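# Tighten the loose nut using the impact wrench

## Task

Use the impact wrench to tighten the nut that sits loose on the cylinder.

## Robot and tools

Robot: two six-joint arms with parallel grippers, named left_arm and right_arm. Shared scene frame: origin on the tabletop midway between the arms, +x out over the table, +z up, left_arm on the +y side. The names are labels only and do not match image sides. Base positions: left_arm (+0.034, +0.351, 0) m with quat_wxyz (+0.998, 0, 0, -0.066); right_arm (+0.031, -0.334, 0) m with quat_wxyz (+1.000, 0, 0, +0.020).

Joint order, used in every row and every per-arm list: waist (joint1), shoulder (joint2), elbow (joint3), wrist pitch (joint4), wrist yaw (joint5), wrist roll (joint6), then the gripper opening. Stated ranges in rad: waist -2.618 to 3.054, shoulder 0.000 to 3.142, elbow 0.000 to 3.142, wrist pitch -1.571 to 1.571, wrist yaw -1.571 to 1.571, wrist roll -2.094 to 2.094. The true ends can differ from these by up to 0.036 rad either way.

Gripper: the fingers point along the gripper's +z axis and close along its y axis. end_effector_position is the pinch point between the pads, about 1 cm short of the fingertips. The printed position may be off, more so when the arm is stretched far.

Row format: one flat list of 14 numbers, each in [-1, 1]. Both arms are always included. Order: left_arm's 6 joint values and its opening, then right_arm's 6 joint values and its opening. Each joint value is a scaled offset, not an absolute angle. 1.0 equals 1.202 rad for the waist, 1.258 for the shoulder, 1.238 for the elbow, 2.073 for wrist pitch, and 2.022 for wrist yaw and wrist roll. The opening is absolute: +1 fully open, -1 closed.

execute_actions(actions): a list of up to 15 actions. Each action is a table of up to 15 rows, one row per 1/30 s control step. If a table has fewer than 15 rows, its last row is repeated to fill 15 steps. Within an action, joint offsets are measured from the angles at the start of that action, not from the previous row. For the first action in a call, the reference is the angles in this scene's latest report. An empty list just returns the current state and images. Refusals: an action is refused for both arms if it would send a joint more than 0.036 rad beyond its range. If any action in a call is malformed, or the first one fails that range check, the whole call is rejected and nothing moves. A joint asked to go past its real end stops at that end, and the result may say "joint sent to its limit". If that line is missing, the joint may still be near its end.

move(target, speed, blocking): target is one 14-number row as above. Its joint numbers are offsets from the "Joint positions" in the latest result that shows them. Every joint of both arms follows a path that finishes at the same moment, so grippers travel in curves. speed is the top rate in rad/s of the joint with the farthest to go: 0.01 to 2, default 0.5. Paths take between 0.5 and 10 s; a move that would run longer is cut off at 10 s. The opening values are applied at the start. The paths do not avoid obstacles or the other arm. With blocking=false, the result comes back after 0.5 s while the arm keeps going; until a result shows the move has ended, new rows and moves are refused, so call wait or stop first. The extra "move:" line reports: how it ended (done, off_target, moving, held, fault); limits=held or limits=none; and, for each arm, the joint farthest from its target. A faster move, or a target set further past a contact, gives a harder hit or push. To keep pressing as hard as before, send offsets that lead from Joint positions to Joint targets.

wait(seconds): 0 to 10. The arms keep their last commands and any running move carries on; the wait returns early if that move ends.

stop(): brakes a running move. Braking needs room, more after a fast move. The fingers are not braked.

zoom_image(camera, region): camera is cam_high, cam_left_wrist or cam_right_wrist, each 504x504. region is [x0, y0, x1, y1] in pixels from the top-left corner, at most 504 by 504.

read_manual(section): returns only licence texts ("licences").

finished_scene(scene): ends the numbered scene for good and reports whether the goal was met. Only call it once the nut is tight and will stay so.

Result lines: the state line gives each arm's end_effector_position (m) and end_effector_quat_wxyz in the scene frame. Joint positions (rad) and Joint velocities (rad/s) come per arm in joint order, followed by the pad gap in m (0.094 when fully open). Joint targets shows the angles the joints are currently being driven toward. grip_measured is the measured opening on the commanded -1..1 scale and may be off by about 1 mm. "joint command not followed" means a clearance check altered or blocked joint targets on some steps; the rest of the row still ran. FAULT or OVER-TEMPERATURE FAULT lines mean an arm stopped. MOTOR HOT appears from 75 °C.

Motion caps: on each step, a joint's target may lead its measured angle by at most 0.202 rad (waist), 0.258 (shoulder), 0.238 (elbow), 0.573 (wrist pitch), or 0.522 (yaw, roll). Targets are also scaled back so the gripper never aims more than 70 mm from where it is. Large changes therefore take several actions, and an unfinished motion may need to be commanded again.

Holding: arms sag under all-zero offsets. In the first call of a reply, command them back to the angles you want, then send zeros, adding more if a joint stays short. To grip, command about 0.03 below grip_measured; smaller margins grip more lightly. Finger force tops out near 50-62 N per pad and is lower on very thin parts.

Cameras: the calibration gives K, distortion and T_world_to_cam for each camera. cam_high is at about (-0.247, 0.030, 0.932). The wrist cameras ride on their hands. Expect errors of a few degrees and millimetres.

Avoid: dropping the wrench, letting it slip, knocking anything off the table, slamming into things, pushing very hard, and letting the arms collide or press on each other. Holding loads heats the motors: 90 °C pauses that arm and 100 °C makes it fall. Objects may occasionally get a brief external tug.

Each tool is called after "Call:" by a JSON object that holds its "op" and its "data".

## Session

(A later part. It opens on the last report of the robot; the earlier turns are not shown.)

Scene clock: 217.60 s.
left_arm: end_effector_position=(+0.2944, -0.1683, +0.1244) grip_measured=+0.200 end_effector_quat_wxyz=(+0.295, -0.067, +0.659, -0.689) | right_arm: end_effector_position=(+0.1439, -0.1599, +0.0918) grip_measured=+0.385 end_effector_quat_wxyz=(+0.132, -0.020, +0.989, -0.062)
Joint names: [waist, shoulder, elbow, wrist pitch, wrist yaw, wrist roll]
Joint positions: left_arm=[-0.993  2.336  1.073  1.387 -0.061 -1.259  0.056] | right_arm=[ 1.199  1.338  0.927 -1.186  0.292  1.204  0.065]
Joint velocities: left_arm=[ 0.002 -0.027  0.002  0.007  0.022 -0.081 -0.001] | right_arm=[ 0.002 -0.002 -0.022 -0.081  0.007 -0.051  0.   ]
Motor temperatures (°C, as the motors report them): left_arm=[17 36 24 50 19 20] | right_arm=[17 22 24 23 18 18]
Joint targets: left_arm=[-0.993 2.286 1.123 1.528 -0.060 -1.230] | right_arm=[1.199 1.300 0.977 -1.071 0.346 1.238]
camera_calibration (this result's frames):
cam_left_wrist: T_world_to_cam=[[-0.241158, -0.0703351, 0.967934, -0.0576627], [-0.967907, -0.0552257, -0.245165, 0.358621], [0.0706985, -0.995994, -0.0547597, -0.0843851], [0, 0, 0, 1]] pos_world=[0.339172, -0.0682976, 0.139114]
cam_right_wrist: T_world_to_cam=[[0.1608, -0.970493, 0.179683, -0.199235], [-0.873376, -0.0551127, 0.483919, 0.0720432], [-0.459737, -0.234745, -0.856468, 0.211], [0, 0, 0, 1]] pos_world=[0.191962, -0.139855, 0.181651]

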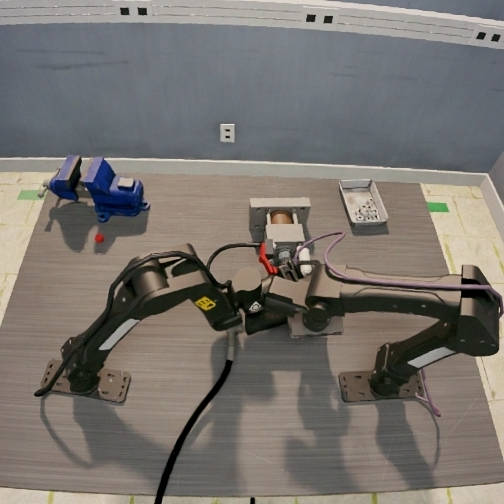

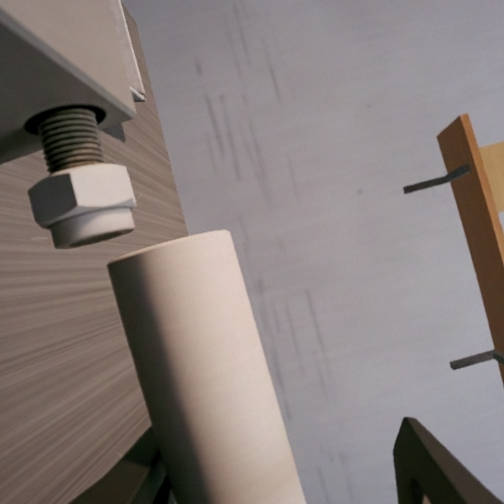

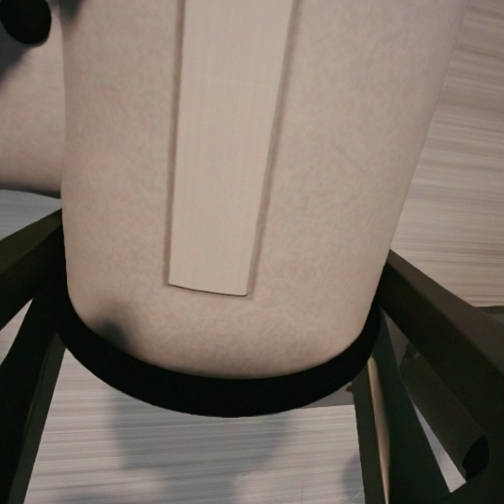

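Call:
{"op": "execute_actions", "data": {"actions": [[[0,-0.04,-0.01,0.068,0,0.015,0.2, 0,-0.005,0.04,0.075,0.0,0.0,0.2]],[[0,-0.04,0.04,0.068,0,0.015,0.2, 0.0,-0.03,0.04,0.058,0.02,0.015,0.2]]]}}

Call:
{"op": "zoom_image", "data": {"camera": "cam_high", "region": [250,220,350,320]}}

Scene clock: 224.83 s.
left_arm: end_effector_position=(+0.2919, -0.1625, +0.1158) grip_measured=+0.200 end_effector_quat_wxyz=(+0.294, -0.068, +0.666, -0.683) | right_arm: end_effector_position=(+0.1415, -0.1554, +0.0889) grip_measured=+0.385 end_effector_quat_wxyz=(+0.123, -0.030, +0.990, -0.057)
Joint names: [waist, shoulder, elbow, wrist pitch, wrist yaw, wrist roll]
Joint positions: left_arm=[-0.993  2.336  1.042  1.399 -0.062 -1.259  0.056] | right_arm=[ 1.199  1.347  0.927 -1.17   0.27   1.182  0.065]
Joint velocities: left_arm=[-0.007 -0.002 -0.002 -0.022  0.007 -0.037 -0.   ] | right_arm=[-0.002 -0.002  0.002 -0.051  0.007  0.022 -0.   ]
Motor temperatures (°C, as the motors report them): left_arm=[17 36 24 51 18 20] | right_arm=[17 22 24 23 18 18]
Joint targets: left_arm=[-0.993 2.285 1.091 1.538 -0.062 -1.229] | right_arm=[1.199 1.310 0.977 -1.050 0.310 1.213]
camera_calibration (this result's frames):
cam_left_wrist: T_world_to_cam=[[-0.232938, -0.0872927, 0.968566, -0.0548287], [-0.969847, -0.0525533, -0.237983, 0.354619], [0.0716755, -0.994796, -0.0724189, -0.0769059], [0, 0, 0, 1]] pos_world=[0.336667, -0.0626554, 0.131929]
cam_right_wrist: T_world_to_cam=[[0.184243, -0.968331, 0.168492, -0.195913], [-0.861567, -0.0766095, 0.50183, 0.0649356], [-0.473029, -0.237625, -0.848397, 0.209203], [0, 0, 0, 1]] pos_world=[0.191001, -0.135022, 0.177911]

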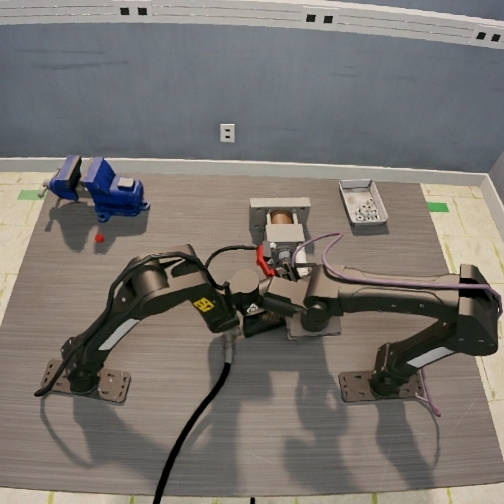

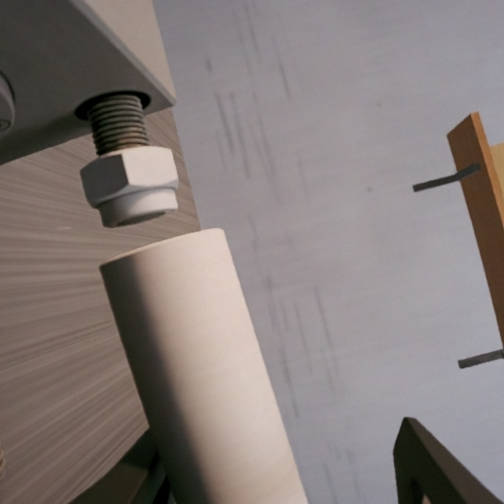

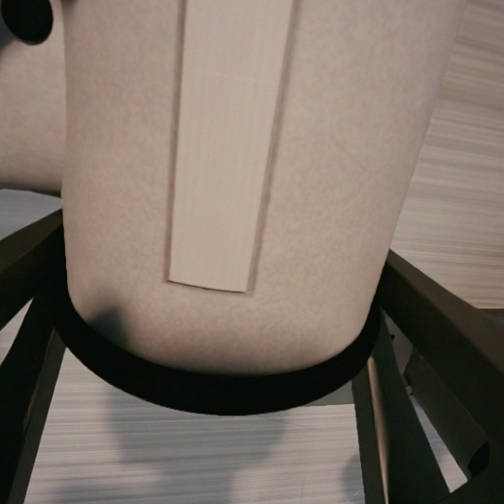

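Region (250, 220, 350, 320) of cam_high's 504x504 image, scaled by 5.040, with more detail than that image has.

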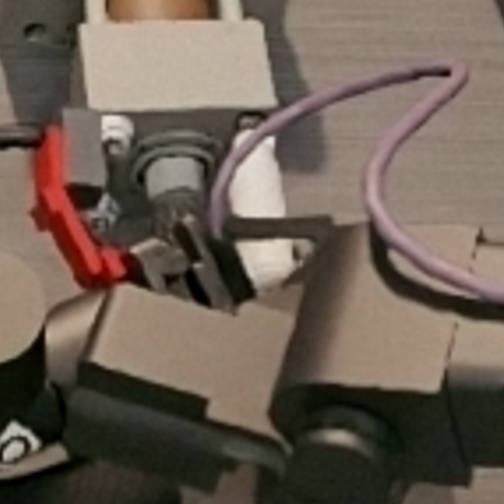

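Call:
{"op": "execute_actions", "data": {"actions": [[[0.015,-0.008,0.085,0.066,0,0.015,0.2, -0.055,0.0,0.05,0.058,0.02,0.0,0.2]],[[0,-0.04,0.04,0.066,0,0.015,0.2, 0.0,-0.03,0.04,0.058,0.02,0.015,0.2]]]}}

Call:
{"op": "zoom_image", "data": {"camera": "cam_high", "region": [250,220,350,320]}}

Scene clock: 229.47 s.
left_arm: end_effector_position=(+0.2996, -0.1676, +0.1170) grip_measured=+0.200 end_effector_quat_wxyz=(+0.298, -0.069, +0.660, -0.687) | right_arm: end_effector_position=(+0.1490, -0.1606, +0.0867) grip_measured=+0.385 end_effector_quat_wxyz=(+0.114, -0.024, +0.991, -0.064)
Joint names: [waist, shoulder, elbow, wrist pitch, wrist yaw, wrist roll]
Joint positions: left_arm=[-0.983  2.362  1.084  1.398 -0.058 -1.258  0.056] | right_arm=[ 1.148  1.357  0.927 -1.169  0.262  1.145  0.065]
Joint velocities: left_arm=[ 0.007  0.007 -0.002 -0.007  0.007  0.007  0.   ] | right_arm=[ 0.017  0.002  0.012  0.066  0.007  0.051 -0.001]
Motor temperatures (°C, as the motors report them): left_arm=[17 37 24 52 18 20] | right_arm=[17 22 24 23 18 18]
Joint targets: left_arm=[-0.983 2.311 1.134 1.535 -0.058 -1.228] | right_arm=[1.148 1.320 0.977 -1.049 0.302 1.176]
camera_calibration (this result's frames):
cam_left_wrist: T_world_to_cam=[[-0.240445, -0.0756926, 0.967707, -0.0502705], [-0.967549, -0.0610963, -0.245185, 0.360864], [0.077682, -0.995258, -0.058546, -0.0859463], [0, 0, 0, 1]] pos_world=[0.343743, -0.0672963, 0.132094]
cam_right_wrist: T_world_to_cam=[[0.172499, -0.968604, 0.179024, -0.201187], [-0.854727, -0.0568558, 0.515955, 0.0730749], [-0.489578, -0.242018, -0.8377, 0.210443], [0, 0, 0, 1]] pos_world=[0.200192, -0.139785, 0.174602]

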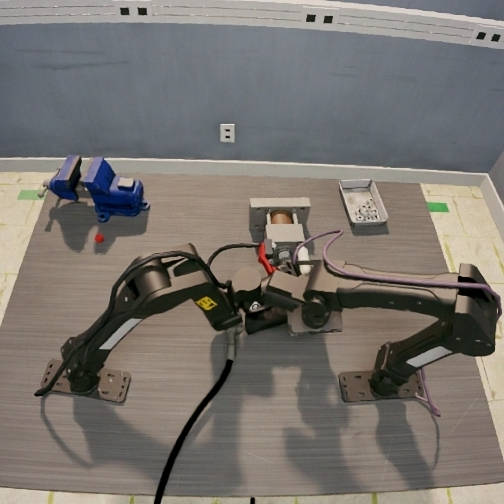

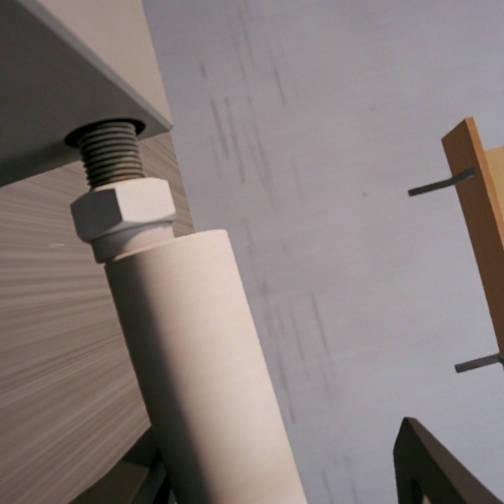

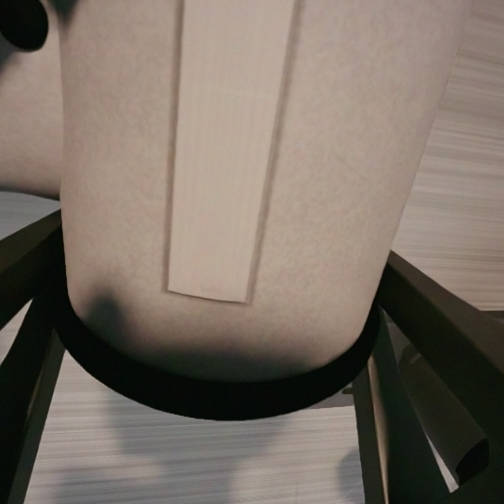

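Region (250, 220, 350, 320) of cam_high's 504x504 image, scaled by 5.040, with more detail than that image has.

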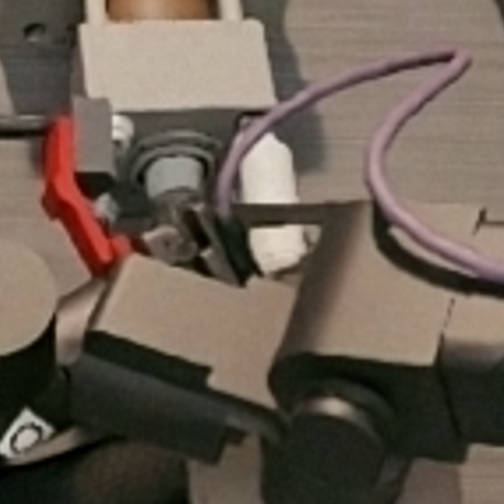

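Call:
{"op": "execute_actions", "data": {"actions": [[[0.01,-0.04,0.0,0.064,0,0.015,0.2, -0.01,-0.03,0.04,0.075,0.02,0.0,0.2]],[[0.02,-0.04,0.04,0.064,0,0.015,0.2, -0.03,-0.03,0.04,0.068,0.02,0.005,0.2]],[[0.01,-0.04,0.04,0.064,0,0.015,0.2, -0.015,-0.03,0.04,0.058,0.02,0.015,0.2]]]}}

Call:
{"op": "zoom_image", "data": {"camera": "cam_high", "region": [250,220,350,320]}}

Scene clock: 237.13 s.
left_arm: end_effector_position=(+0.2998, -0.1645, +0.1153) grip_measured=+0.200 end_effector_quat_wxyz=(+0.298, -0.065, +0.660, -0.686) | right_arm: end_effector_position=(+0.1491, -0.1592, +0.0857) grip_measured=+0.385 end_effector_quat_wxyz=(+0.105, -0.033, +0.992, -0.059)
Joint names: [waist, shoulder, elbow, wrist pitch, wrist yaw, wrist roll]
Joint positions: left_arm=[-0.978  2.362  1.071  1.41  -0.048 -1.253  0.056] | right_arm=[ 1.132  1.357  0.927 -1.161  0.24   1.108  0.065]
Joint velocities: left_arm=[ 0.002  0.002 -0.002  0.007  0.007 -0.022 -0.001] | right_arm=[ 0.002  0.007 -0.007 -0.037 -0.022  0.037 -0.   ]
Motor temperatures (°C, as the motors report them): left_arm=[17 37 24 53 18 20] | right_arm=[17 22 24 23 18 18]
Joint targets: left_arm=[-0.966 2.311 1.121 1.543 -0.049 -1.224] | right_arm=[1.114 1.320 0.977 -1.040 0.281 1.138]
camera_calibration (this result's frames):
cam_left_wrist: T_world_to_cam=[[-0.246126, -0.0781169, 0.966085, -0.0468849], [-0.966395, -0.0564991, -0.250774, 0.361838], [0.0741726, -0.995342, -0.061586, -0.0816038], [0, 0, 0, 1]] pos_world=[0.344192, -0.0644427, 0.131009]
cam_right_wrist: T_world_to_cam=[[0.194467, -0.966497, 0.167527, -0.201675], [-0.842332, -0.077023, 0.533426, 0.0672413], [-0.502652, -0.244848, -0.82909, 0.210755], [0, 0, 0, 1]] pos_world=[0.201795, -0.138137, 0.172653]

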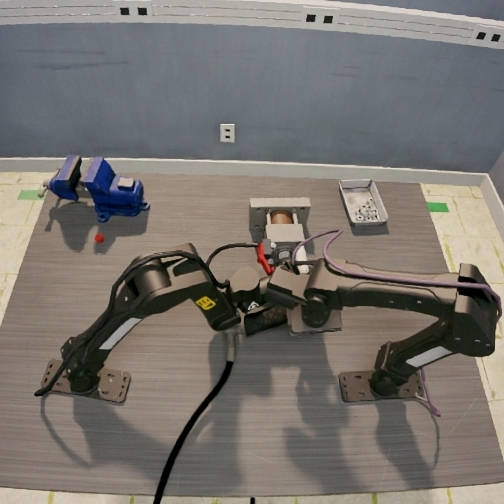

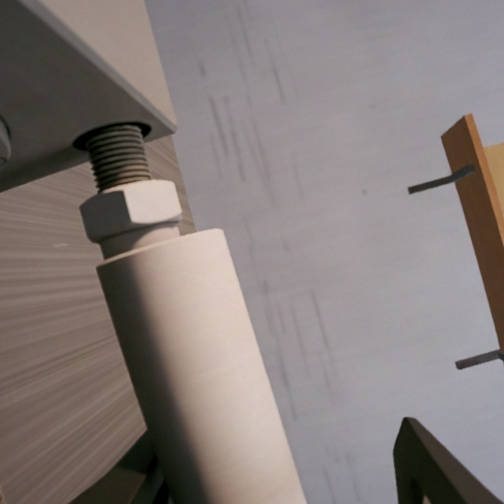

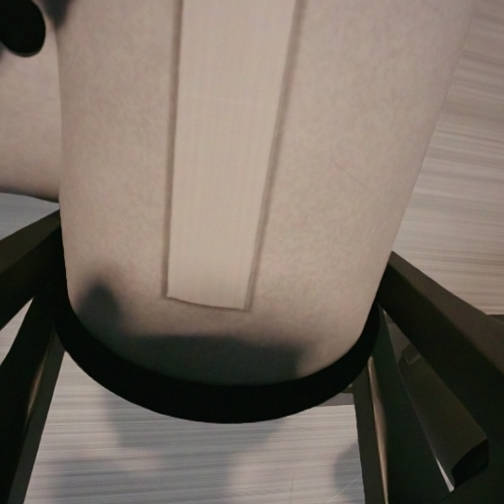

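Region (250, 220, 350, 320) of cam_high's 504x504 image, scaled by 5.040, with more detail than that image has.

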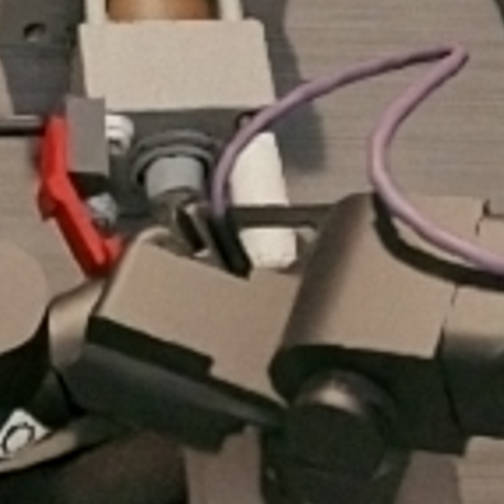

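Lower ~3 mm by opening the left gripper slowly while pushing.

Call:
{"op": "execute_actions", "data": {"actions": [[[0.012,-0.04,0.04,0.058,0,0.012,0.235, -0.02,-0.03,0.04,0.06,0.03,0.015,0.2]],[[0.012,-0.04,0.04,0.058,0,0.012,0.27, -0.02,-0.03,0.04,0.06,0.03,0.015,0.2]],[[0.012,-0.04,0.04,0.058,0,0.012,0.29, -0.02,-0.03,0.04,0.06,0.03,0.015,0.2]]]}}

Scene clock: 241.27 s.
left_arm: end_effector_position=(+0.2990, -0.1647, +0.1176) grip_measured=+0.289 end_effector_quat_wxyz=(+0.299, -0.062, +0.657, -0.689) | right_arm: end_effector_position=(+0.1492, -0.1594, +0.0856) grip_measured=+0.385 end_effector_quat_wxyz=(+0.103, -0.034, +0.992, -0.059)
Joint names: [waist, shoulder, elbow, wrist pitch, wrist yaw, wrist roll]
Joint positions: left_arm=[-0.978  2.362  1.071  1.42  -0.043 -1.251  0.061] | right_arm=[ 1.129  1.357  0.927 -1.161  0.237  1.104  0.065]
Joint velocities: left_arm=[-0.017 -0.012 -0.012 -0.007  0.022 -0.051 -0.001] | right_arm=[ 0.002 -0.002 -0.007  0.081  0.007 -0.022 -0.   ]
Motor temperatures (°C, as the motors report them): left_arm=[17 37 24 53 18 20] | right_arm=[17 22 24 23 18 18]
Joint targets: left_arm=[-0.963 2.311 1.121 1.538 -0.044 -1.227] | right_arm=[1.105 1.320 0.977 -1.036 0.298 1.134]
camera_calibration (this result's frames):
cam_left_wrist: T_world_to_cam=[[-0.252943, -0.0701117, 0.964937, -0.0458879], [-0.964922, -0.0542138, -0.256878, 0.36226], [0.070323, -0.996065, -0.0539393, -0.0813949], [0, 0, 0, 1]] pos_world=[0.343669, -0.0646525, 0.132945]
cam_right_wrist: T_world_to_cam=[[0.195894, -0.966334, 0.166806, -0.201979], [-0.840696, -0.0779242, 0.535872, 0.0667787], [-0.504833, -0.245207, -0.827658, 0.210815], [0, 0, 0, 1]] pos_world=[0.202134, -0.138282, 0.172389]

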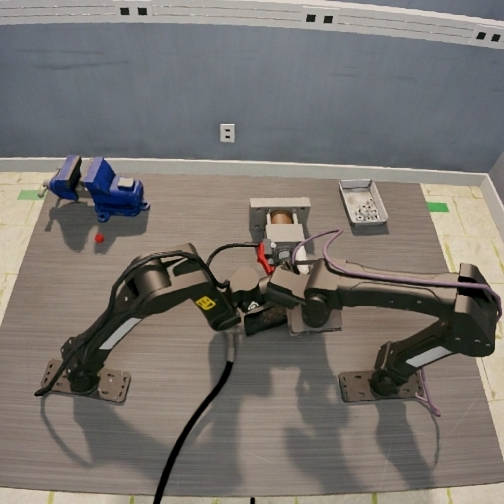

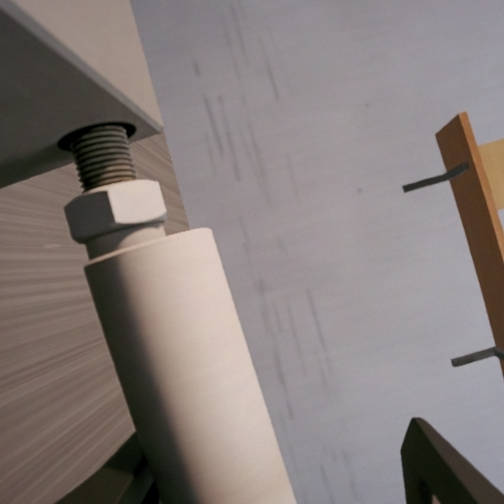

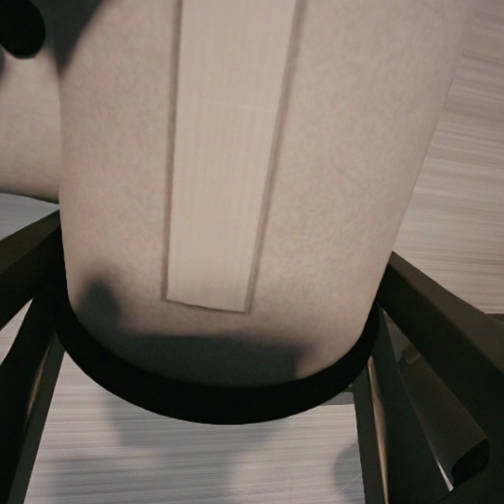

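Call:
{"op": "execute_actions", "data": {"actions": [[[0.012,-0.04,0.04,0.04,0,0.012,0.29, -0.02,-0.03,0.04,0.06,0.03,0.015,0.2]],[[0.012,-0.04,0.04,0.03,0,0.012,0.29, -0.02,-0.03,0.04,0.06,0.03,0.015,0.2]]]}}

Scene clock: 246.43 s.
left_arm: end_effector_position=(+0.2988, -0.1652, +0.1170) grip_measured=+0.289 end_effector_quat_wxyz=(+0.299, -0.060, +0.660, -0.687) | right_arm: end_effector_position=(+0.1493, -0.1596, +0.0854) grip_measured=+0.385 end_effector_quat_wxyz=(+0.101, -0.033, +0.993, -0.058)
Joint names: [waist, shoulder, elbow, wrist pitch, wrist yaw, wrist roll]
Joint positions: left_arm=[-0.978  2.357  1.071  1.407 -0.041 -1.247  0.061] | right_arm=[ 1.125  1.357  0.927 -1.161  0.234  1.102  0.065]
Joint velocities: left_arm=[-0.022  0.002 -0.007  0.007  0.037 -0.051  0.001] | right_arm=[ 0.002  0.002 -0.007  0.066 -0.051 -0.007 -0.001]
Motor temperatures (°C, as the motors report them): left_arm=[17 38 24 53 18 20] | right_arm=[17 22 24 23 18 18]
Joint targets: left_arm=[-0.963 2.311 1.121 1.481 -0.043 -1.226] | right_arm=[1.105 1.320 0.977 -1.036 0.298 1.134]
camera_calibration (this result's frames):
cam_left_wrist: T_world_to_cam=[[-0.252859, -0.0788681, 0.964283, -0.0467384], [-0.965046, -0.0504199, -0.257183, 0.362655], [0.0689026, -0.995609, -0.0633622, -0.0803456], [0, 0, 0, 1]] pos_world=[0.343697, -0.065394, 0.133247]
cam_right_wrist: T_world_to_cam=[[0.19486, -0.966814, 0.165229, -0.201922], [-0.839015, -0.077051, 0.538626, 0.0665364], [-0.50802, -0.243586, -0.826185, 0.211288], [0, 0, 0, 1]] pos_world=[0.20251, -0.138628, 0.172088]

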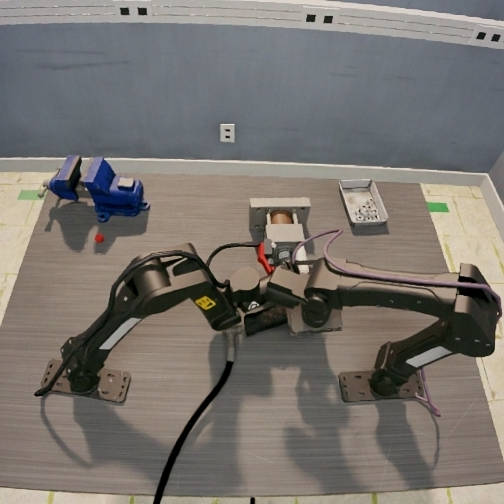

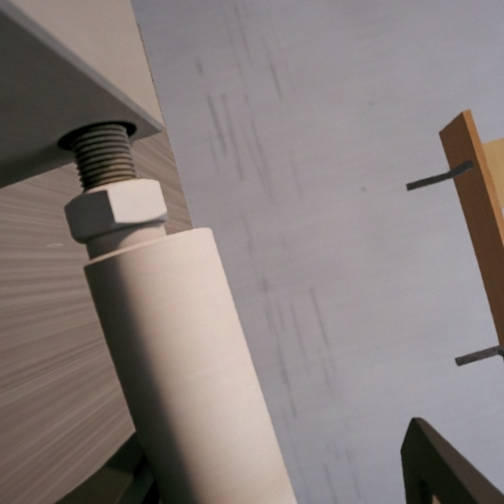

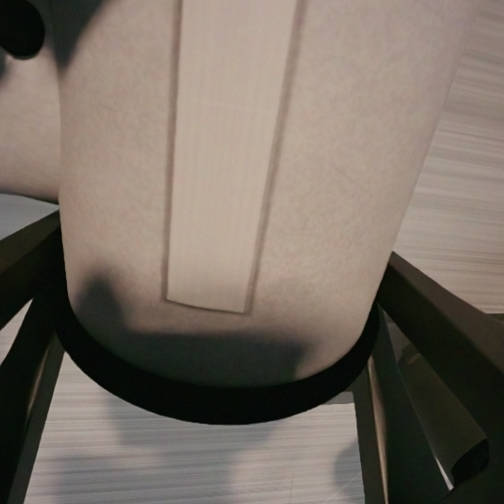

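Call:
{"op": "execute_actions", "data": {"actions": [[[0.012,-0.028,0.03,0.03,0,0.01,0.29, -0.02,-0.03,0.04,0.06,0.03,0.015,0.2]],[[0.012,-0.028,0.03,0.03,0,0.01,0.29, -0.02,-0.03,0.04,0.06,0.03,0.015,0.2]],[[0.012,-0.028,0.03,0.036,0,0.01,0.29, -0.02,-0.03,0.04,0.06,0.03,0.015,0.2]]]}}

Scene clock: 250.07 s.
left_arm: end_effector_position=(+0.2989, -0.1652, +0.1166) grip_measured=+0.289 end_effector_quat_wxyz=(+0.299, -0.060, +0.661, -0.686) | right_arm: end_effector_position=(+0.1491, -0.1599, +0.0850) grip_measured=+0.385 end_effector_quat_wxyz=(+0.097, -0.033, +0.993, -0.057)
Joint names: [waist, shoulder, elbow, wrist pitch, wrist yaw, wrist roll]
Joint positions: left_arm=[-0.978  2.357  1.071  1.405 -0.041 -1.245  0.061] | right_arm=[ 1.117  1.357  0.927 -1.161  0.224  1.094  0.065]
Joint velocities: left_arm=[-0.022 -0.002  0.002 -0.066 -0.037  0.066  0.001] | right_arm=[ 0.002 -0.012 -0.012  0.081  0.037  0.051 -0.001]
Motor temperatures (°C, as the motors report them): left_arm=[17 38 24 52 18 20] | right_arm=[17 22 24 23 18 18]
Joint targets: left_arm=[-0.963 2.322 1.109 1.480 -0.041 -1.225] | right_arm=[1.096 1.320 0.977 -1.036 0.287 1.126]
camera_calibration (this result's frames):
cam_left_wrist: T_world_to_cam=[[-0.253788, -0.081122, 0.963852, -0.046418], [-0.964782, -0.0500543, -0.258246, 0.362681], [0.0691944, -0.995447, -0.0655618, -0.0802151], [0, 0, 0, 1]] pos_world=[0.343678, -0.0654616, 0.133142]
cam_right_wrist: T_world_to_cam=[[0.19609, -0.967274, 0.161024, -0.201981], [-0.833638, -0.0779752, 0.54678, 0.06493], [-0.51633, -0.241454, -0.821647, 0.211988], [0, 0, 0, 1]] pos_world=[0.203191, -0.139122, 0.171201]

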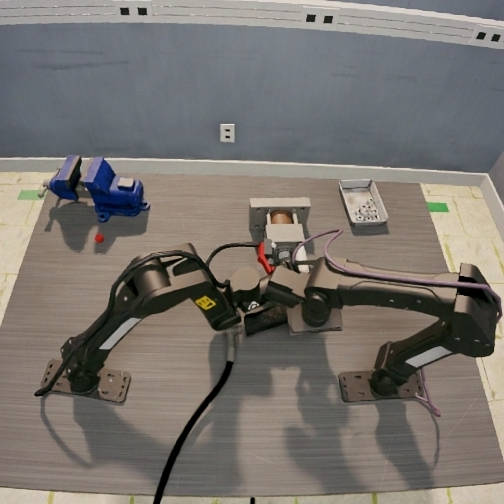

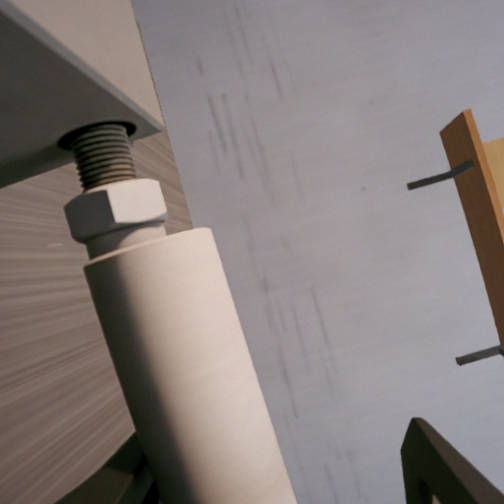

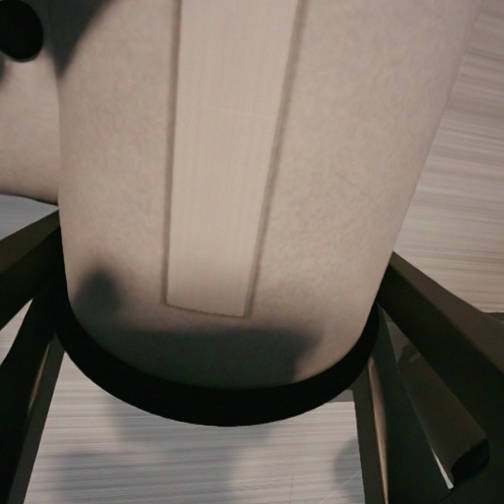

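Friction holds it. Now open finger with q4 static, ease push.

Call:
{"op": "execute_actions", "data": {"actions": [[[0.0,-0.028,0.03,0.03,0,0.0,0.36, -0.005,-0.03,0.04,0.06,0.015,0.015,0.2]],[[0.0,-0.028,0.03,0.04,0,0.01,0.36, -0.005,-0.03,0.04,0.06,0.015,0.015,0.2]]]}}

Scene clock: 252.77 s.
left_arm: end_effector_position=(+0.2980, -0.1655, +0.1187) grip_measured=+0.358 end_effector_quat_wxyz=(+0.299, -0.058, +0.658, -0.688) | right_arm: end_effector_position=(+0.1488, -0.1596, +0.0849) grip_measured=+0.385 end_effector_quat_wxyz=(+0.096, -0.033, +0.993, -0.056)
Joint names: [waist, shoulder, elbow, wrist pitch, wrist yaw, wrist roll]
Joint positions: left_arm=[-0.978  2.356  1.071  1.411 -0.039 -1.245  0.064] | right_arm=[ 1.117  1.357  0.927 -1.16   0.222  1.094  0.065]
Joint velocities: left_arm=[-0.007 -0.007 -0.007  0.037 -0.037  0.037  0.   ] | right_arm=[ 0.002 -0.002 -0.012  0.007 -0.051  0.007  0.   ]
Motor temperatures (°C, as the motors report them): left_arm=[17 38 24 52 18 20] | right_arm=[17 22 24 24 18 18]
Joint targets: left_arm=[-0.978 2.321 1.109 1.492 -0.039 -1.225] | right_arm=[1.111 1.320 0.977 -1.036 0.252 1.124]
camera_calibration (this result's frames):
cam_left_wrist: T_world_to_cam=[[-0.257521, -0.0747239, 0.963379, -0.0464007], [-0.963985, -0.0486926, -0.26146, 0.362769], [0.0664467, -0.996015, -0.0594934, -0.08026], [0, 0, 0, 1]] pos_world=[0.343088, -0.0657433, 0.134776]
cam_right_wrist: T_world_to_cam=[[0.196309, -0.967461, 0.159634, -0.20165], [-0.832768, -0.0785533, 0.548021, 0.0644393], [-0.517649, -0.240519, -0.821091, 0.212138], [0, 0, 0, 1]] pos_world=[0.203062, -0.139004, 0.171061]

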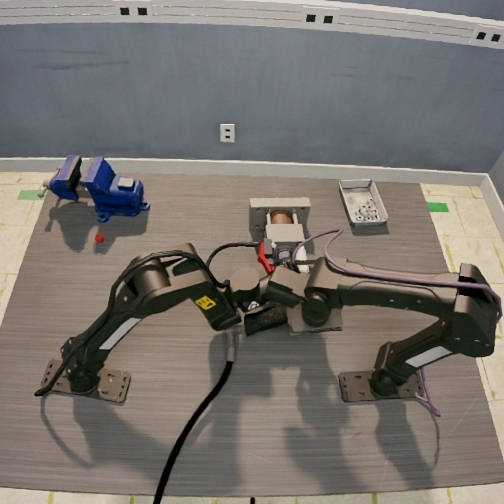

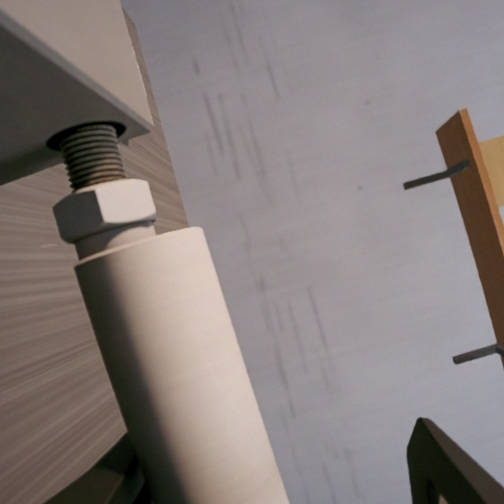

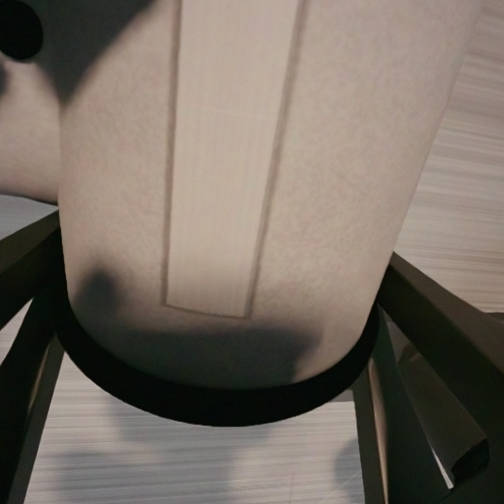

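Call:
{"op": "execute_actions", "data": {"actions": [[[0.0,-0.055,0.03,0.0,0,0.01,0.36, -0.015,-0.03,0.04,0.06,0.025,0.015,0.2]],[[0.0,-0.055,0.03,0.0,0,0.01,0.36, -0.015,-0.03,0.04,0.06,0.025,0.015,0.2]],[[0.0,-0.035,0.03,0.035,0,0.01,0.36, -0.015,-0.03,0.04,0.06,0.025,0.015,0.2]]]}}

Scene clock: 258.03 s.
left_arm: end_effector_position=(+0.2987, -0.1685, +0.1144) grip_measured=+0.359 end_effector_quat_wxyz=(+0.290, -0.055, +0.689, -0.662) | right_arm: end_effector_position=(+0.1495, -0.1605, +0.0852) grip_measured=+0.385 end_effector_quat_wxyz=(+0.098, -0.033, +0.993, -0.059)
Joint names: [waist, shoulder, elbow, wrist pitch, wrist yaw, wrist roll]
Joint positions: left_arm=[-0.978  2.304  1.071  1.277 -0.035 -1.236  0.064] | right_arm=[ 1.117  1.357  0.927 -1.162  0.228  1.094  0.065]
Joint velocities: left_arm=[ 0.012 -0.002 -0.002 -0.007  0.037  0.081  0.   ] | right_arm=[-0.007 -0.037  0.002  0.022 -0.095 -0.007 -0.   ]
Motor temperatures (°C, as the motors report them): left_arm=[17 38 24 52 18 20] | right_arm=[17 22 24 24 18 18]
Joint targets: left_arm=[-0.978 2.260 1.109 1.350 -0.035 -1.216] | right_arm=[1.099 1.320 0.977 -1.038 0.278 1.124]
camera_calibration (this result's frames):
cam_left_wrist: T_world_to_cam=[[-0.230273, -0.149503, 0.961573, -0.0628282], [-0.971263, -0.0258023, -0.236605, 0.365303], [0.060184, -0.988425, -0.139265, -0.0712621], [0, 0, 0, 1]] pos_world=[0.344626, -0.0704045, 0.136922]
cam_right_wrist: T_world_to_cam=[[0.195723, -0.966725, 0.164727, -0.202928], [-0.835121, -0.076254, 0.544755, 0.0658097], [-0.514067, -0.244188, -0.822257, 0.211448], [0, 0, 0, 1]] pos_world=[0.203375, -0.139525, 0.171442]

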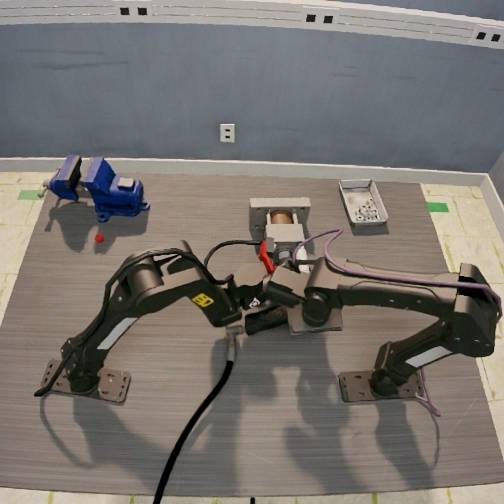

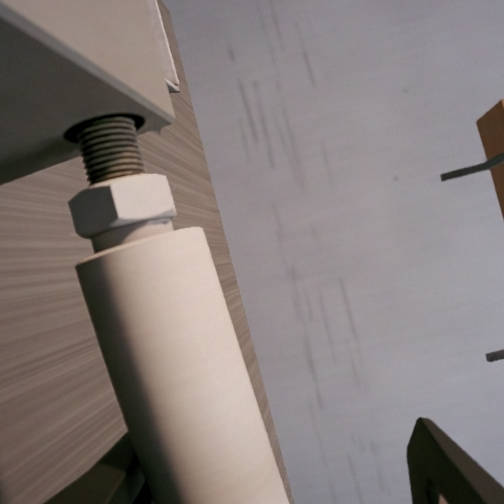

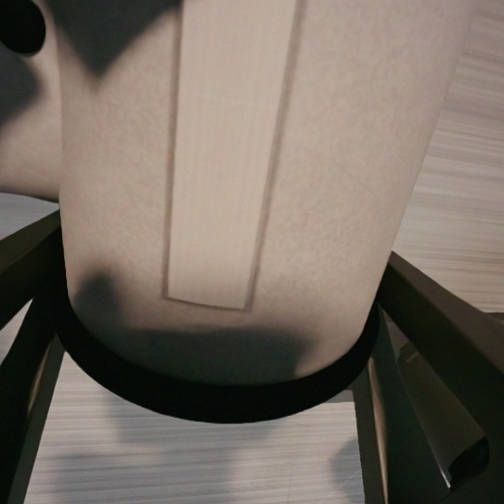

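Centred now. Push harder, a bit more pitch.

Call:
{"op": "execute_actions", "data": {"actions": [[[0.025,-0.05,0.03,0.015,0,0.01,0.36, -0.035,-0.02,0.055,0.075,0.045,0.015,0.2]],[[0.025,-0.045,0.03,0.03,0,0.01,0.36, -0.035,-0.02,0.055,0.075,0.045,0.015,0.2]],[[0.02,-0.035,0.03,0.035,0,0.01,0.36, -0.03,-0.03,0.04,0.07,0.045,0.015,0.2]]]}}

Scene clock: 262.57 s.
left_arm: end_effector_position=(+0.3041, -0.1664, +0.1136) grip_measured=+0.359 end_effector_quat_wxyz=(+0.283, -0.054, +0.705, -0.648) | right_arm: end_effector_position=(+0.1550, -0.1608, +0.0858) grip_measured=+0.385 end_effector_quat_wxyz=(+0.090, -0.028, +0.994, -0.052)
Joint names: [waist, shoulder, elbow, wrist pitch, wrist yaw, wrist roll]
Joint positions: left_arm=[-0.962  2.272  1.071  1.201 -0.012 -1.236  0.064] | right_arm=[ 1.077  1.357  0.933 -1.155  0.209  1.062  0.065]
Joint velocities: left_arm=[ 0.007 -0.012 -0.007 -0.007  0.022 -0.007 -0.001] | right_arm=[ 0.012 -0.002 -0.007 -0.007 -0.007 -0.007 -0.002]
Motor temperatures (°C, as the motors report them): left_arm=[17 38 24 51 18 20] | right_arm=[17 22 24 24 18 18]
Joint targets: left_arm=[-0.938 2.228 1.109 1.275 -0.015 -1.216] | right_arm=[1.049 1.320 0.982 -1.010 0.308 1.102]
camera_calibration (this result's frames):
cam_left_wrist: T_world_to_cam=[[-0.212827, -0.185736, 0.959274, -0.0716487], [-0.975732, -0.0113436, -0.218674, 0.372169], [0.0514974, -0.982534, -0.178814, -0.0614932], [0, 0, 0, 1]] pos_world=[0.351056, -0.0695052, 0.139119]
cam_right_wrist: T_world_to_cam=[[0.188884, -0.97072, 0.148413, -0.202574], [-0.827763, -0.076076, 0.555896, 0.0679225], [-0.528329, -0.227851, -0.817895, 0.219171], [0, 0, 0, 1]] pos_world=[0.210281, -0.141537, 0.171566]

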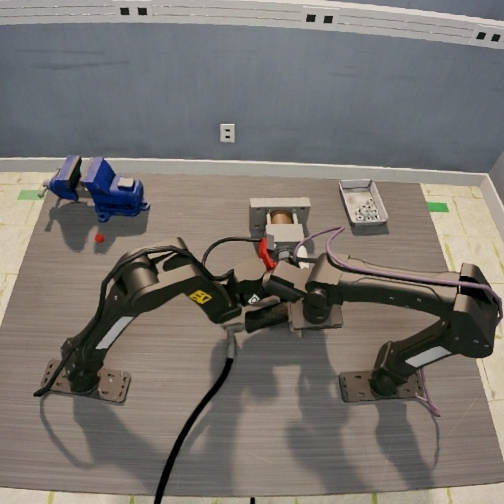

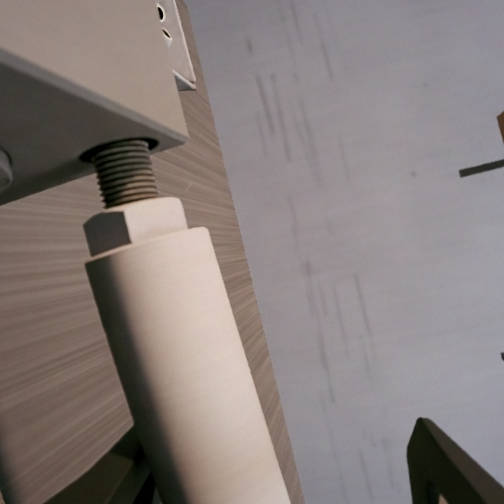

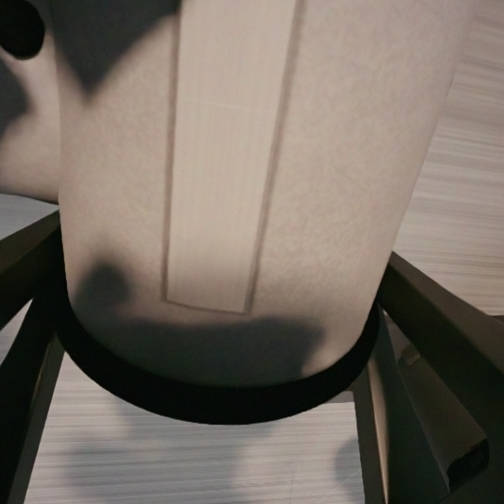

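Call:
{"op": "execute_actions", "data": {"actions": [[[0,-0.04,-0.05,0.02,0,0,0.36, -0.025,-0.03,0.04,0.068,0.048,0.018,0.2]],[[0,-0.045,-0.055,0.025,0,0,0.36, -0.025,-0.03,0.04,0.068,0.048,0.018,0.2]],[[0,-0.045,-0.055,0.025,0,0,0.36, -0.025,-0.03,0.04,0.068,0.048,0.018,0.2]]]}}

Scene clock: 267.33 s.
left_arm: end_effector_position=(+0.2885, -0.1352, +0.1165) grip_measured=+0.359 end_effector_quat_wxyz=(+0.282, -0.056, +0.705, -0.648) | right_arm: end_effector_position=(+0.1544, -0.1605, +0.0856) grip_measured=+0.385 end_effector_quat_wxyz=(+0.088, -0.029, +0.994, -0.051)
Joint names: [waist, shoulder, elbow, wrist pitch, wrist yaw, wrist roll]
Joint positions: left_arm=[-0.961  2.186  0.906  1.279 -0.013 -1.241  0.064] | right_arm=[ 1.075  1.357  0.933 -1.154  0.203  1.058  0.065]
Joint velocities: left_arm=[-0.007 -0.017 -0.007 -0.022  0.022  0.022  0.001] | right_arm=[-0.007 -0.007 -0.012 -0.051 -0.007 -0.007 -0.001]
Motor temperatures (°C, as the motors report them): left_arm=[17 38 24 51 18 20] | right_arm=[18 22 24 24 18 18]
Joint targets: left_arm=[-0.961 2.161 0.895 1.299 -0.013 -1.239] | right_arm=[1.045 1.320 0.982 -1.013 0.300 1.094]
camera_calibration (this result's frames):
cam_left_wrist: T_world_to_cam=[[-0.20767, -0.185123, 0.960522, -0.0734622], [-0.976811, -0.0130451, -0.213706, 0.357423], [0.0520918, -0.982629, -0.178121, -0.0298347], [0, 0, 0, 1]] pos_world=[0.335433, -0.0382533, 0.141631]
cam_right_wrist: T_world_to_cam=[[0.19181, -0.970642, 0.145129, -0.202285], [-0.8244, -0.0791128, 0.560451, 0.0661878], [-0.532516, -0.227144, -0.815372, 0.219294], [0, 0, 0, 1]] pos_world=[0.210143, -0.141299, 0.171068]

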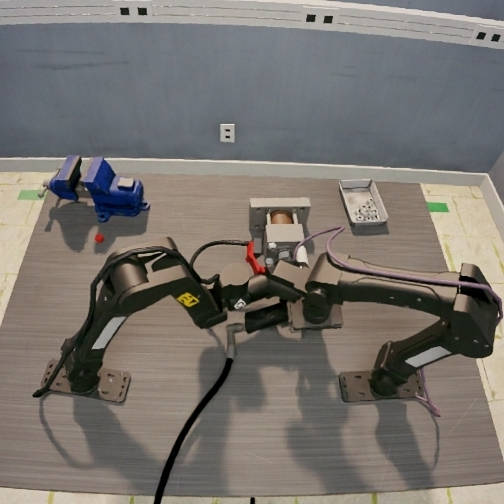

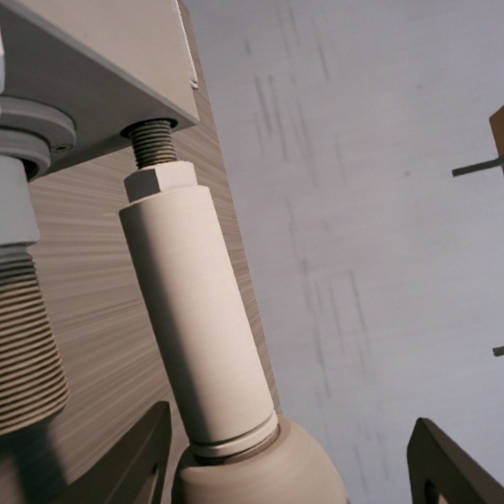

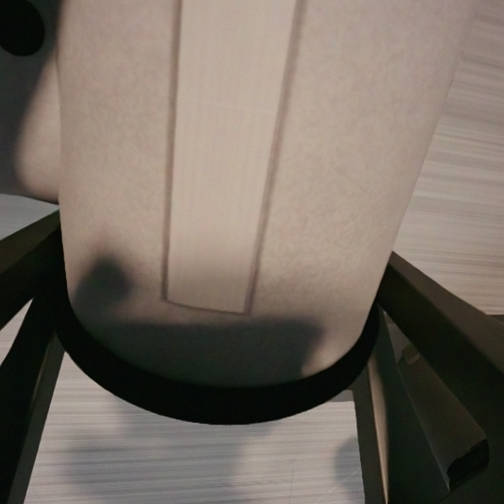

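Call:
{"op": "execute_actions", "data": {"actions": [[[0,-0.05,-0.09,0.03,0,0,0.36, -0.025,-0.03,0.04,0.068,0.048,0.018,0.2]],[[0,-0.05,-0.09,0.03,0,0,-1, -0.025,-0.03,0.04,0.068,0.048,0.018,0.2]],[[0.07,0,0,0.01,0.12,0.12,-1, -0.025,-0.03,0.04,0.068,0.048,0.018,0.2]],[[0.07,0,0,0.01,0.12,0.12,-1, -0.025,-0.03,0.04,0.068,0.048,0.018,0.2]],[[0.065,0,0,0.01,0.12,0.12,-1, -0.025,-0.03,0.04,0.068,0.048,0.018,0.2]]]}}

Scene clock: 278.97 s.
left_arm: end_effector_position=(+0.2605, -0.0684, +0.1053) grip_measured=-0.996 end_effector_quat_wxyz=(+0.339, +0.313, +0.647, -0.607) | right_arm: end_effector_position=(+0.1544, -0.1605, +0.0856) grip_measured=+0.385 end_effector_quat_wxyz=(+0.088, -0.029, +0.994, -0.051)
Joint names: [waist, shoulder, elbow, wrist pitch, wrist yaw, wrist roll]
Joint positions: left_arm=[-0.71   2.104  0.699  1.364  0.67  -0.585  0.   ] | right_arm=[ 1.075  1.357  0.933 -1.154  0.203  1.058  0.065]
Joint velocities: left_arm=[-0.012  0.007 -0.002  0.037  0.037  0.081 -0.001] | right_arm=[-0.002  0.012 -0.007  0.051 -0.007  0.051  0.   ]
Motor temperatures (°C, as the motors report them): left_arm=[17 36 23 48 18 19] | right_arm=[18 22 24 24 19 18]
Joint targets: left_arm=[-0.711 2.104 0.699 1.384 0.685 -0.564] | right_arm=[1.045 1.320 0.982 -1.013 0.300 1.094]
camera_calibration (this result's frames):
cam_left_wrist: T_world_to_cam=[[-0.777762, -0.130138, 0.614939, 0.132515], [-0.601943, 0.435889, -0.669078, 0.309599], [-0.180973, -0.890542, -0.417354, 0.127515], [0, 0, 0, 1]] pos_world=[0.312503, -0.00414804, 0.178876]
cam_right_wrist: T_world_to_cam=[[0.19181, -0.970642, 0.145129, -0.202285], [-0.8244, -0.0791128, 0.560451, 0.0661878], [-0.532516, -0.227144, -0.815372, 0.219294], [0, 0, 0, 1]] pos_world=[0.210143, -0.141299, 0.171068]

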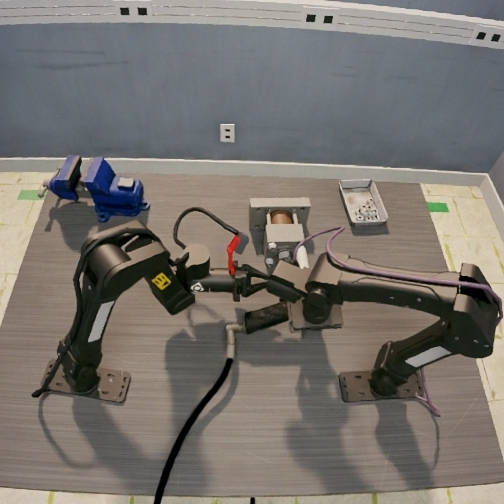

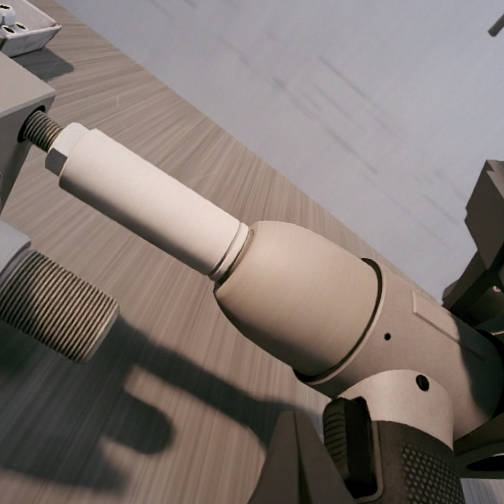

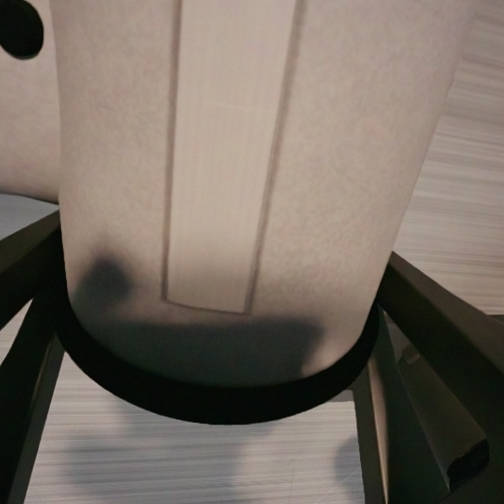

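Call:
{"op": "execute_actions", "data": {"actions": [[[-0.035,0.03,0.06,0,0,0.1,-1, -0.025,-0.03,0.04,0.068,0.048,0.018,0.2]],[[-0.03,0.03,0.06,0,0,0.1,-1, -0.025,-0.03,0.04,0.068,0.048,0.018,0.2]],[[0,0,0.01,0.01,0,0,-1, -0.025,-0.03,0.04,0.068,0.048,0.018,0.2]]]}}

Scene clock: 285.20 s.
left_arm: end_effector_position=(+0.2432, -0.0995, +0.0991) grip_measured=-0.996 end_effector_quat_wxyz=(+0.429, +0.447, +0.558, -0.552) | right_arm: end_effector_position=(+0.1544, -0.1605, +0.0856) grip_measured=+0.385 end_effector_quat_wxyz=(+0.088, -0.029, +0.994, -0.051)
Joint names: [waist, shoulder, elbow, wrist pitch, wrist yaw, wrist roll]
Joint positions: left_arm=[-0.779  2.18   0.792  1.359  0.673 -0.217  0.   ] | right_arm=[ 1.075  1.357  0.933 -1.154  0.203  1.058  0.065]
Joint velocities: left_arm=[ 0.017  0.002 -0.017 -0.007  0.051  0.022 -0.001] | right_arm=[-0.002 -0.002 -0.002  0.051 -0.007  0.037 -0.   ]
Motor temperatures (°C, as the motors report them): left_arm=[17 34 23 47 18 19] | right_arm=[18 22 24 25 19 18]
Joint targets: left_arm=[-0.779 2.180 0.805 1.378 0.673 -0.217] | right_arm=[1.045 1.320 0.982 -1.013 0.300 1.094]
camera_calibration (this result's frames):
cam_left_wrist: T_world_to_cam=[[-0.95701, -0.0570413, 0.284391, 0.202445], [-0.276963, 0.470955, -0.837552, 0.24971], [-0.0861603, -0.880311, -0.466507, 0.0768313], [0, 0, 0, 1]] pos_world=[0.269522, -0.0384188, 0.187414]
cam_right_wrist: T_world_to_cam=[[0.19181, -0.970642, 0.145129, -0.202285], [-0.8244, -0.0791128, 0.560451, 0.0661878], [-0.532516, -0.227144, -0.815372, 0.219294], [0, 0, 0, 1]] pos_world=[0.210143, -0.141299, 0.171068]

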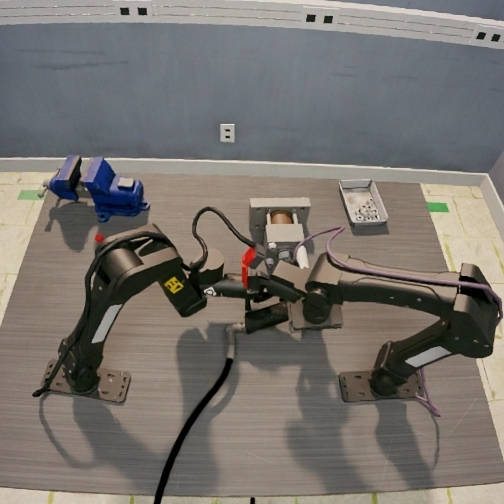

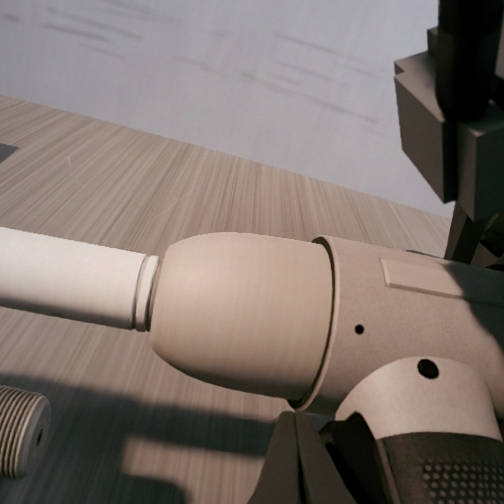

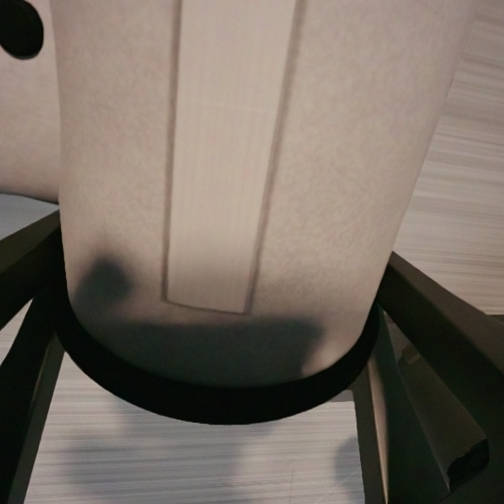

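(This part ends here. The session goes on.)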